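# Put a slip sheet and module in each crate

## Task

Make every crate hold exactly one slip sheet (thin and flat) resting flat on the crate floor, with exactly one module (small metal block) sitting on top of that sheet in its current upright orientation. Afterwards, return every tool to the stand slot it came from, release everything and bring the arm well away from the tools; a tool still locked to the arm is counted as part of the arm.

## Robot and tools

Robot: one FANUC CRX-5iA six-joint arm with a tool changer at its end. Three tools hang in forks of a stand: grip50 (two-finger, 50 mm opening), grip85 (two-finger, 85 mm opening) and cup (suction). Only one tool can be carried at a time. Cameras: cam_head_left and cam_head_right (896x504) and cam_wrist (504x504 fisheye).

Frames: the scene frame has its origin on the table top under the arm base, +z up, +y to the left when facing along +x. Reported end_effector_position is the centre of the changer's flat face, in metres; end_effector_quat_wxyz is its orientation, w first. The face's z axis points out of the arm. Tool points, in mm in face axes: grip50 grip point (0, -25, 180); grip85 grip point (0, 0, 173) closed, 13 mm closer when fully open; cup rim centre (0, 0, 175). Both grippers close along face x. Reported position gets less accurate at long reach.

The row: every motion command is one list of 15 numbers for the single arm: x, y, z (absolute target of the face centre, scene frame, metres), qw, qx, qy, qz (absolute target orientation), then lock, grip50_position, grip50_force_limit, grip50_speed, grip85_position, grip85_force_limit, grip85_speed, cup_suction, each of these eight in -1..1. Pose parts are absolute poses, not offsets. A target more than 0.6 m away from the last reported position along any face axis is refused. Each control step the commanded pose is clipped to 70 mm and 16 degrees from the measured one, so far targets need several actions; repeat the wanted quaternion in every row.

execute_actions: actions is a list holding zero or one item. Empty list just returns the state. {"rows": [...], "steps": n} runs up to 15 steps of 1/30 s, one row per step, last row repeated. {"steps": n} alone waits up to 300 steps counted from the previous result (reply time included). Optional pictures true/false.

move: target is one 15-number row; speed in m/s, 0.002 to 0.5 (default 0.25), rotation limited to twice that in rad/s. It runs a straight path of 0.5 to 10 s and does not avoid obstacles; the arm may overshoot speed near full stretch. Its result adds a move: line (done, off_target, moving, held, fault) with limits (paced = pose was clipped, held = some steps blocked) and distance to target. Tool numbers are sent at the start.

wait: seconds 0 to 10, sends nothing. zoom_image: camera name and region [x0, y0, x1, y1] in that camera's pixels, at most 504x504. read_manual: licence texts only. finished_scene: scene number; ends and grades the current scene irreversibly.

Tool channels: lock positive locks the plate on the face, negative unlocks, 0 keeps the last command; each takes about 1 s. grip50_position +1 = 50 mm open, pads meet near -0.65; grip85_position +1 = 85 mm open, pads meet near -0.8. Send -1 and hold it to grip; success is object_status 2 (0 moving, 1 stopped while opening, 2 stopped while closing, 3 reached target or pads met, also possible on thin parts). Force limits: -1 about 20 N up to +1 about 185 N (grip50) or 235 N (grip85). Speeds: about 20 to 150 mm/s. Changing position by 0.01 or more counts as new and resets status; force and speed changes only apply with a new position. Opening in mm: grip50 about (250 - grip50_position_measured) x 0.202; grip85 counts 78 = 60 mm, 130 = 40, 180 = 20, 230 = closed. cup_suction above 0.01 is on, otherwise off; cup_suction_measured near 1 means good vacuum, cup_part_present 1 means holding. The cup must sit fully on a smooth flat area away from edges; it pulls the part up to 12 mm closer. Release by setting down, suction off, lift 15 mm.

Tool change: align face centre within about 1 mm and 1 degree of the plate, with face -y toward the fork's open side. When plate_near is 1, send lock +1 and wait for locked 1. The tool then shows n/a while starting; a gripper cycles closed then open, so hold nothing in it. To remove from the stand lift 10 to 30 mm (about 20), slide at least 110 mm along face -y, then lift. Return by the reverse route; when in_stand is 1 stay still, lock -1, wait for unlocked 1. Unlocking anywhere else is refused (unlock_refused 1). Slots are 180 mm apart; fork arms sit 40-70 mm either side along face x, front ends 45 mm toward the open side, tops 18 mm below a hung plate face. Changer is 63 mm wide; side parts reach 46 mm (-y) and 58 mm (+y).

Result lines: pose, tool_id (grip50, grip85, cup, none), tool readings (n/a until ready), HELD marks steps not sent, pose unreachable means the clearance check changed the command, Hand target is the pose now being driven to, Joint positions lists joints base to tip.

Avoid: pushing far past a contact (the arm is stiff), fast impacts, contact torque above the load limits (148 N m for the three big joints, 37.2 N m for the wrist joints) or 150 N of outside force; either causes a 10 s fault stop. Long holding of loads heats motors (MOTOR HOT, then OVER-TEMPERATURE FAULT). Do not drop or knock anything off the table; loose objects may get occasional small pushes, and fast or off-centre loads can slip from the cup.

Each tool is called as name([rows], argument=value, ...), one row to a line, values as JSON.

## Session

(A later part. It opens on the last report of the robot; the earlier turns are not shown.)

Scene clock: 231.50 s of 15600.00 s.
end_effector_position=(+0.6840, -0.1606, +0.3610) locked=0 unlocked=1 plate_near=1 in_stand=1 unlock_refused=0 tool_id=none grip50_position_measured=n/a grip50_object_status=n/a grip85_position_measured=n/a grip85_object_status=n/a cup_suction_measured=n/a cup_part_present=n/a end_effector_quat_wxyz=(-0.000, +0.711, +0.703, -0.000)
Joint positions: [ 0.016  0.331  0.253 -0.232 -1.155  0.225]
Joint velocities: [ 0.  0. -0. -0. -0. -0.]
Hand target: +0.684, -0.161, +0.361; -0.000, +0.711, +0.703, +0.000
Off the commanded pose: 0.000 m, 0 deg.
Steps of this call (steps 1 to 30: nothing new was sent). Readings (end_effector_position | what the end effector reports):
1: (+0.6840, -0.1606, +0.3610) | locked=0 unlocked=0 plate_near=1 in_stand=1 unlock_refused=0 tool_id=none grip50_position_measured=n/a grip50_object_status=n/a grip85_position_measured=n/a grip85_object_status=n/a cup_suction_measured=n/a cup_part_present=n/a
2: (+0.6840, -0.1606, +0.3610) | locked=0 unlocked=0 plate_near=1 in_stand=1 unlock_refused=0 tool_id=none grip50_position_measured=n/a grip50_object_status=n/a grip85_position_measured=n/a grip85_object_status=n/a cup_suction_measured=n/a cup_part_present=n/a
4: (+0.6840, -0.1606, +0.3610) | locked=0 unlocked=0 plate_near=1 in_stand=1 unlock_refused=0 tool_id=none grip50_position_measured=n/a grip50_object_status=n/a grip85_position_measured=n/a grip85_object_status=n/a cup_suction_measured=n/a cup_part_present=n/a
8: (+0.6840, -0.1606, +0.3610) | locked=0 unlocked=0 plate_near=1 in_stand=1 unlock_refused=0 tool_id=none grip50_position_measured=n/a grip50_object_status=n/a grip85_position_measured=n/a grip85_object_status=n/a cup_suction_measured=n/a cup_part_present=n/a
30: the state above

move(target=[0.684,-0.1606,0.39,0,0.711,0.7031,0,0,1,0,0,1,-0.4,0.5,0], speed=0.05)

move(target=[0.688,0.1986,0.39,0,0.7071,0.7071,0,0,1,0,0,1,-0.4,0.5,0])

move(target=[0.688,0.1986,0.373,0,0.7071,0.7071,0,0,1,0,0,1,-0.4,0.5,0], speed=0.05)

move(target=[0.688,0.1986,0.3695,0,0.7071,0.7071,0,0,1,0,0,1,-0.4,0.5,0], speed=0.005)

move(target=[0.688,0.1986,0.361,0,0.7071,0.7071,0,0,1,0,0,1,-0.4,0.5,0], speed=0.008)

execute_actions([
  {"rows":[[0.688,0.1986,0.361,0,0.7071,0.7071,0,1,1,0,0,1,-0.4,0.5,0]],"steps":15},
], pictures=false)

execute_actions([
  {"steps":25},
], pictures=false)

Scene clock: 247.30 s of 15600.00 s.
end_effector_position=(+0.6840, -0.1606, +0.3899) locked=0 unlocked=1 plate_near=0 in_stand=0 unlock_refused=0 tool_id=none grip50_position_measured=n/a grip50_object_status=n/a grip85_position_measured=n/a grip85_object_status=n/a cup_suction_measured=n/a cup_part_present=n/a end_effector_quat_wxyz=(+0.000, +0.711, +0.703, -0.000)
Joint positions: [ 0.005  0.303  0.278 -0.231 -1.21   0.223]
Joint velocities: [-0.001 -0.001  0.     0.    -0.     0.   ]
Hand target: +0.684, -0.161, +0.390; +0.000, +0.711, +0.703, -0.000
Off the commanded pose: 0.000 m, 0 deg.
move: done

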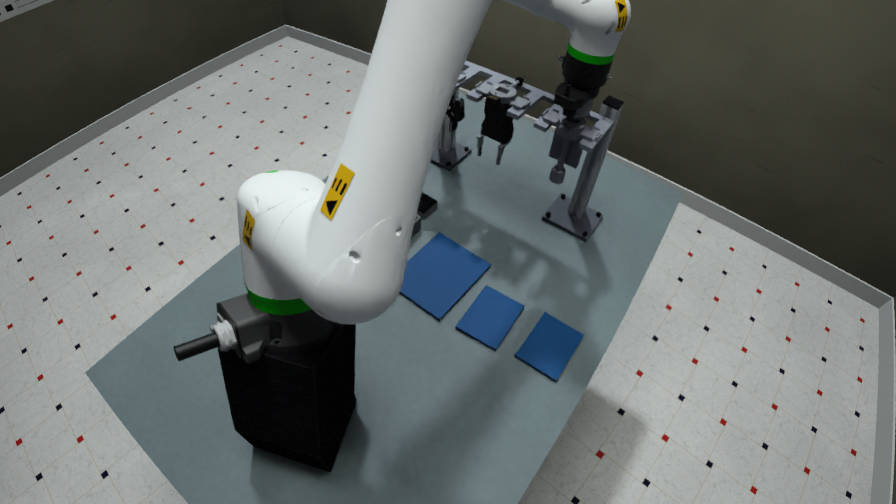

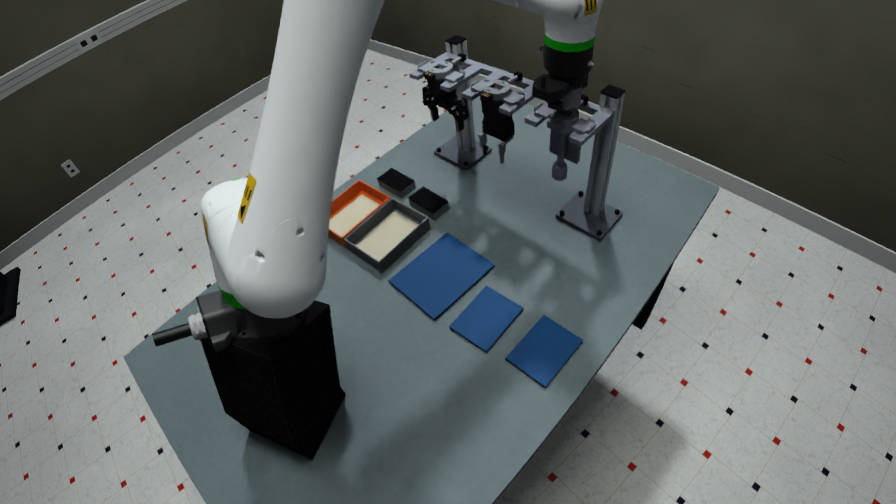

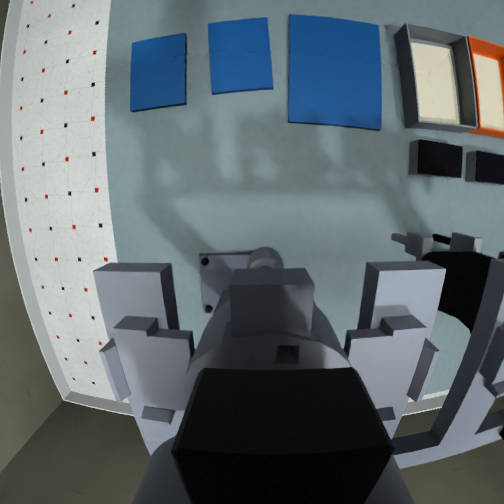

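Scene clock: 249.17 s of 15600.00 s.
end_effector_position=(+0.6894, +0.1981, +0.3896) locked=0 unlocked=1 plate_near=0 in_stand=0 unlock_refused=0 tool_id=none grip50_position_measured=n/a grip50_object_status=n/a grip85_position_measured=n/a grip85_object_status=n/a cup_suction_measured=n/a cup_part_present=n/a end_effector_quat_wxyz=(+0.002, +0.707, +0.707, -0.000)
Joint positions: [ 0.686  0.2    0.195  0.05  -1.162 -0.502]
Joint velocities: [ 0.001  0.     0.     0.     0.    -0.   ]
Hand target: +0.689, +0.198, +0.390; +0.002, +0.707, +0.707, -0.000
Off the commanded pose: 0.002 m, 0 deg.
move: done

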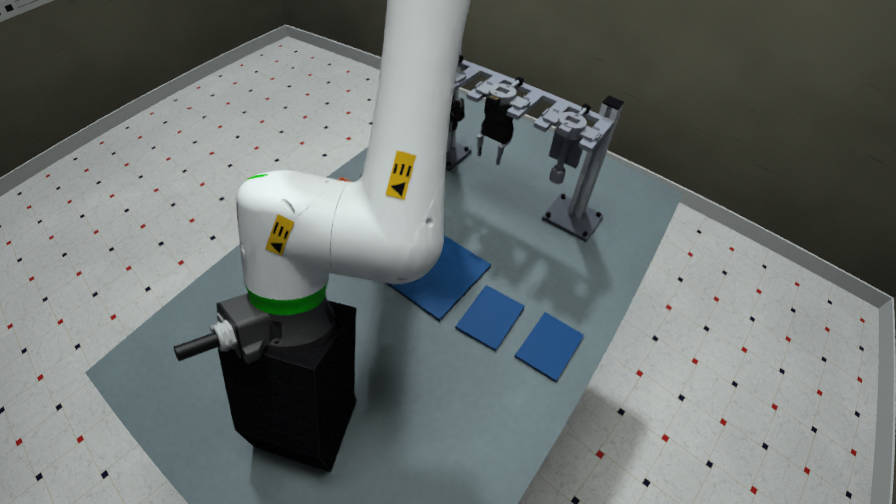

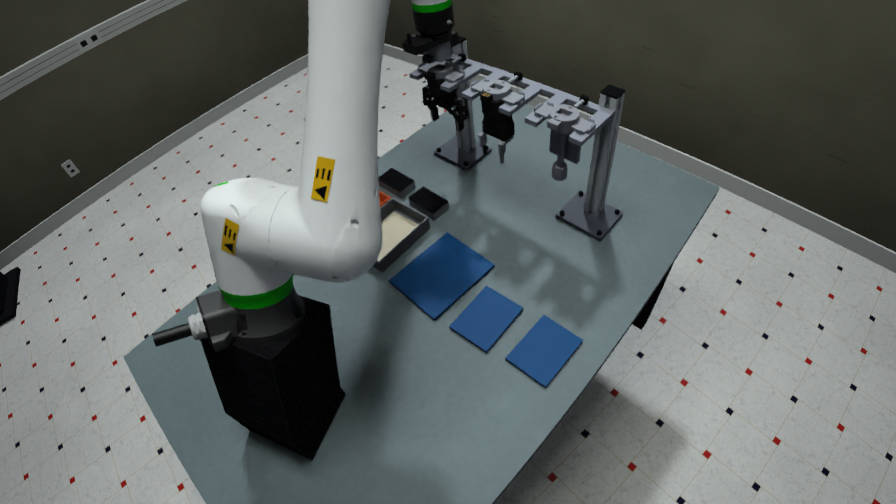

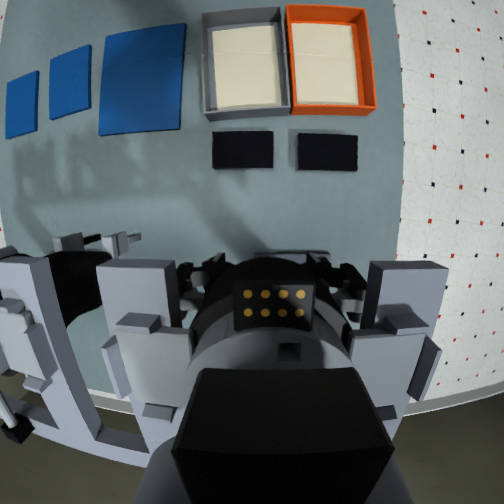

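Scene clock: 249.90 s of 15600.00 s.
end_effector_position=(+0.6880, +0.1986, +0.3730) locked=0 unlocked=1 plate_near=0 in_stand=0 unlock_refused=0 tool_id=none grip50_position_measured=n/a grip50_object_status=n/a grip85_position_measured=n/a grip85_object_status=n/a cup_suction_measured=n/a cup_part_present=n/a end_effector_quat_wxyz=(-0.000, +0.707, +0.707, +0.000)
Joint positions: [ 0.685  0.215  0.177  0.046 -1.13  -0.502]
Joint velocities: [-0.    -0.001 -0.001 -0.     0.001  0.001]
Hand target: +0.688, +0.199, +0.373; -0.000, +0.707, +0.707, +0.000
Off the commanded pose: 0.000 m, 0 deg.
move: done

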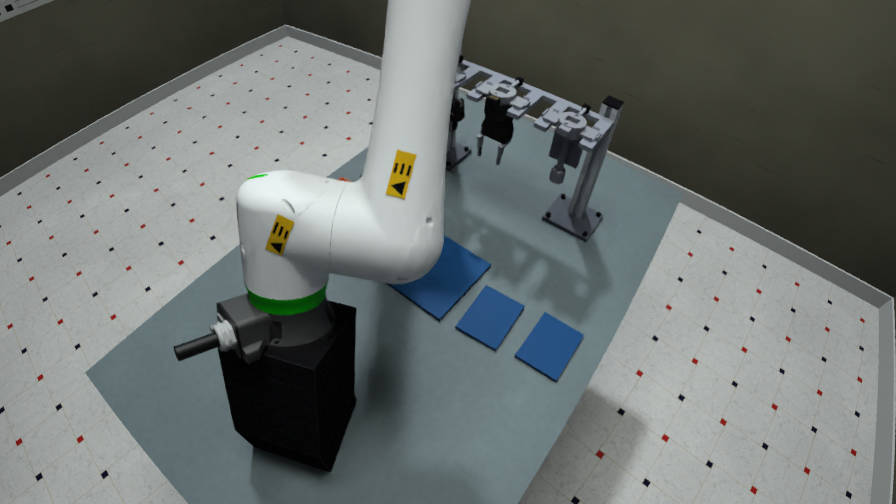

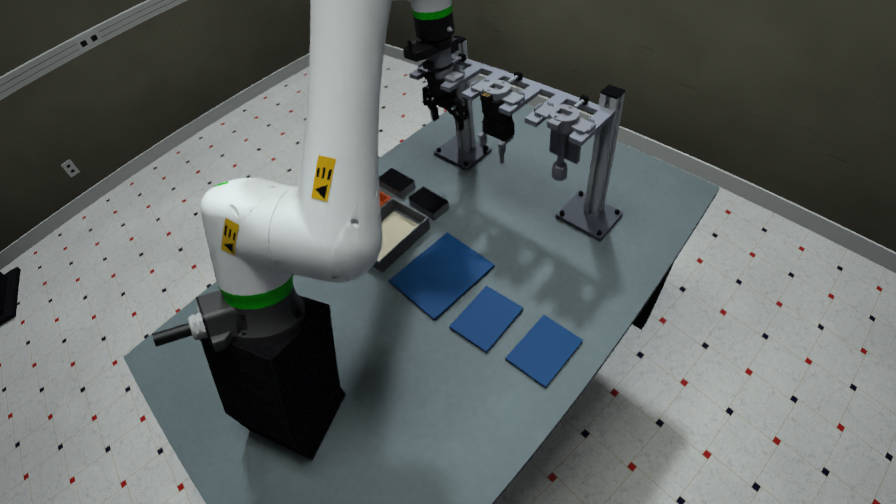

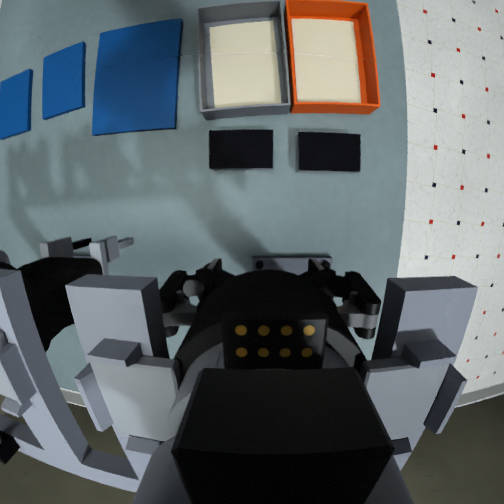

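Scene clock: 250.83 s of 15600.00 s.
end_effector_position=(+0.6880, +0.1986, +0.3695) locked=0 unlocked=1 plate_near=0 in_stand=0 unlock_refused=0 tool_id=none grip50_position_measured=n/a grip50_object_status=n/a grip85_position_measured=n/a grip85_object_status=n/a cup_suction_measured=n/a cup_part_present=n/a end_effector_quat_wxyz=(-0.000, +0.707, +0.707, +0.000)
Joint positions: [ 0.685  0.219  0.174  0.046 -1.123 -0.502]
Joint velocities: [-0.    -0.002 -0.    -0.    -0.     0.   ]
Hand target: +0.688, +0.199, +0.370; -0.000, +0.707, +0.707, +0.000
Off the commanded pose: 0.000 m, 0 deg.
move: done

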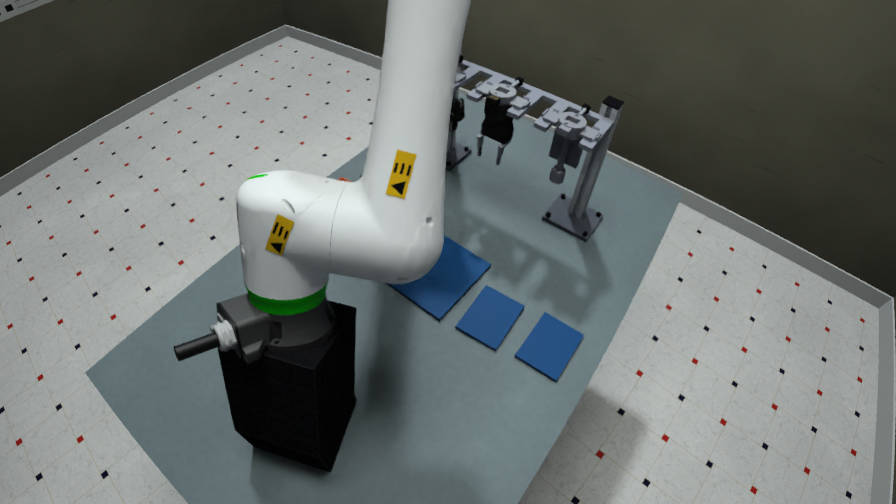

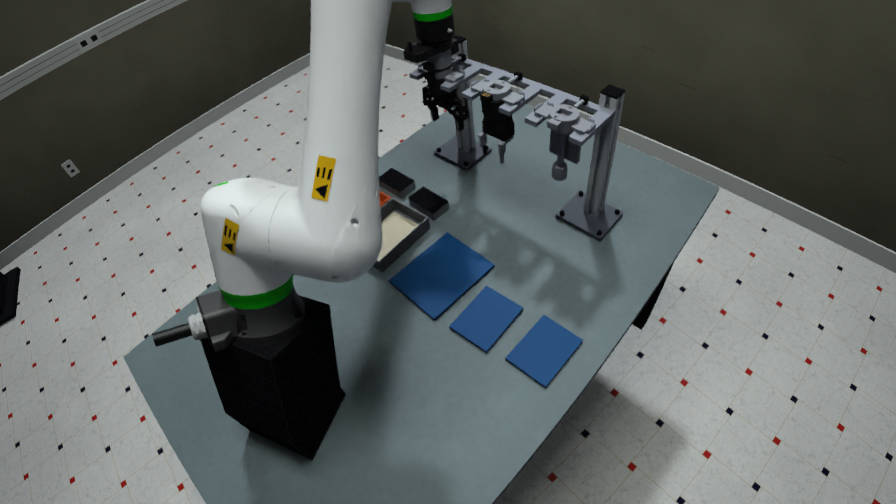

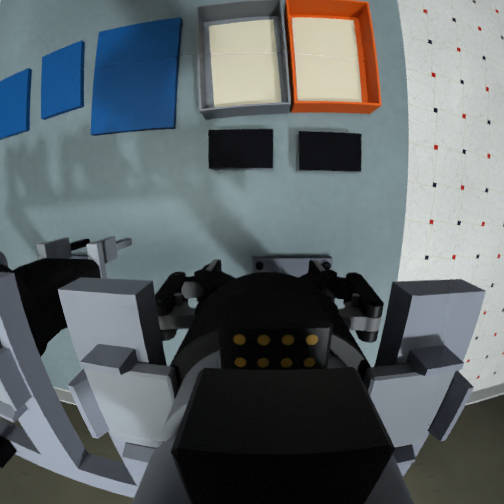

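Scene clock: 252.10 s of 15600.00 s.
end_effector_position=(+0.6881, +0.1986, +0.3611) locked=0 unlocked=1 plate_near=1 in_stand=1 unlock_refused=0 tool_id=none grip50_position_measured=n/a grip50_object_status=n/a grip85_position_measured=n/a grip85_object_status=n/a cup_suction_measured=n/a cup_part_present=n/a end_effector_quat_wxyz=(+0.000, +0.707, +0.707, +0.000)
Joint positions: [ 0.684  0.228  0.167  0.046 -1.107 -0.502]
Joint velocities: [ 0.     0.001 -0.001  0.    -0.    -0.001]
Hand target: +0.688, +0.199, +0.361; -0.000, +0.707, +0.707, +0.000
Off the commanded pose: 0.000 m, 0 deg.
move: done

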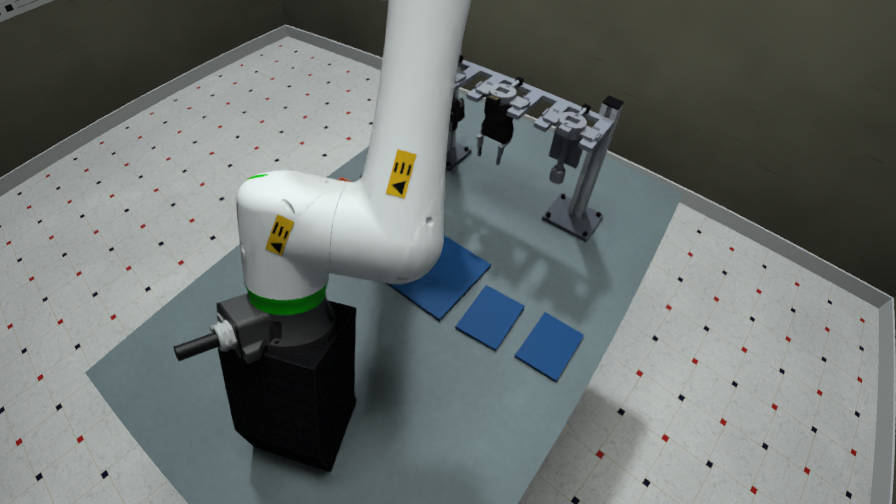

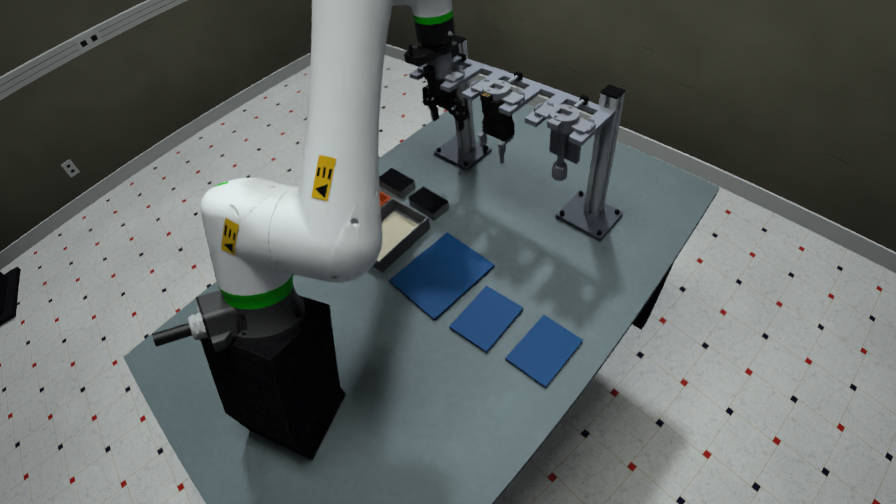

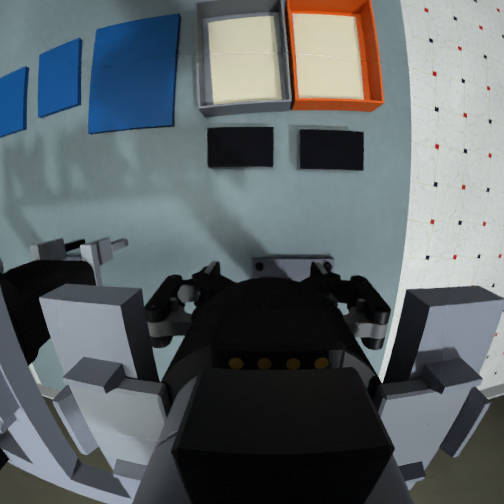

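Scene clock: 252.60 s of 15600.00 s.
end_effector_position=(+0.6880, +0.1986, +0.3610) locked=0 unlocked=0 plate_near=1 in_stand=1 unlock_refused=0 tool_id=none grip50_position_measured=n/a grip50_object_status=n/a grip85_position_measured=n/a grip85_object_status=n/a cup_suction_measured=n/a cup_part_present=n/a end_effector_quat_wxyz=(+0.000, +0.707, +0.707, -0.000)
Joint positions: [ 0.684  0.228  0.167  0.046 -1.107 -0.502]
Joint velocities: [ 0.001  0.002 -0.001 -0.001  0.    -0.004]
Hand target: +0.688, +0.199, +0.361; +0.000, +0.707, +0.707, +0.000
Off the commanded pose: 0.000 m, 0 deg.
Steps of this call (steps 1 to 15: all 15 steps of this action). Readings (end_effector_position | what the end effector reports):
1: (+0.6881, +0.1986, +0.3611) | locked=0 unlocked=0 plate_near=1 in_stand=1 unlock_refused=0 tool_id=none grip50_position_measured=n/a grip50_object_status=n/a grip85_position_measured=n/a grip85_object_status=n/a cup_suction_measured=n/a cup_part_present=n/a
2: (+0.6881, +0.1986, +0.3611) | locked=0 unlocked=0 plate_near=1 in_stand=1 unlock_refused=0 tool_id=none grip50_position_measured=n/a grip50_object_status=n/a grip85_position_measured=n/a grip85_object_status=n/a cup_suction_measured=n/a cup_part_present=n/a
4: (+0.6881, +0.1986, +0.3611) | locked=0 unlocked=0 plate_near=1 in_stand=1 unlock_refused=0 tool_id=none grip50_position_measured=n/a grip50_object_status=n/a grip85_position_measured=n/a grip85_object_status=n/a cup_suction_measured=n/a cup_part_present=n/a
8: (+0.6880, +0.1986, +0.3610) | locked=0 unlocked=0 plate_near=1 in_stand=1 unlock_refused=0 tool_id=none grip50_position_measured=n/a grip50_object_status=n/a grip85_position_measured=n/a grip85_object_status=n/a cup_suction_measured=n/a cup_part_present=n/a
15: the state above

Scene clock: 253.43 s of 15600.00 s.
end_effector_position=(+0.6880, +0.1986, +0.3610) locked=1 unlocked=0 plate_near=1 in_stand=1 unlock_refused=0 tool_id=grip85 grip50_position_measured=n/a grip50_object_status=n/a grip85_position_measured=n/a grip85_object_status=n/a cup_suction_measured=n/a cup_part_present=n/a end_effector_quat_wxyz=(+0.000, +0.707, +0.707, +0.000)
Joint positions: [ 0.684  0.228  0.167  0.046 -1.107 -0.502]
Joint velocities: [ 0.001  0.001 -0.     0.    -0.     0.   ]
Hand target: +0.688, +0.199, +0.361; +0.000, +0.707, +0.707, +0.000
Off the commanded pose: 0.000 m, 0 deg.
Steps of this call (steps 1 to 25: nothing new was sent). Readings (end_effector_position | what the end effector reports):
1: (+0.6880, +0.1986, +0.3609) | locked=0 unlocked=0 plate_near=1 in_stand=1 unlock_refused=0 tool_id=none grip50_position_measured=n/a grip50_object_status=n/a grip85_position_measured=n/a grip85_object_status=n/a cup_suction_measured=n/a cup_part_present=n/a
2: (+0.6880, +0.1986, +0.3609) | locked=0 unlocked=0 plate_near=1 in_stand=1 unlock_refused=0 tool_id=none grip50_position_measured=n/a grip50_object_status=n/a grip85_position_measured=n/a grip85_object_status=n/a cup_suction_measured=n/a cup_part_present=n/a
4: (+0.6881, +0.1986, +0.3608) | locked=0 unlocked=0 plate_near=1 in_stand=1 unlock_refused=0 tool_id=none grip50_position_measured=n/a grip50_object_status=n/a grip85_position_measured=n/a grip85_object_status=n/a cup_suction_measured=n/a cup_part_present=n/a
8: (+0.6881, +0.1986, +0.3608) | locked=0 unlocked=0 plate_near=1 in_stand=1 unlock_refused=0 tool_id=none grip50_position_measured=n/a grip50_object_status=n/a grip85_position_measured=n/a grip85_object_status=n/a cup_suction_measured=n/a cup_part_present=n/a
25: the state above


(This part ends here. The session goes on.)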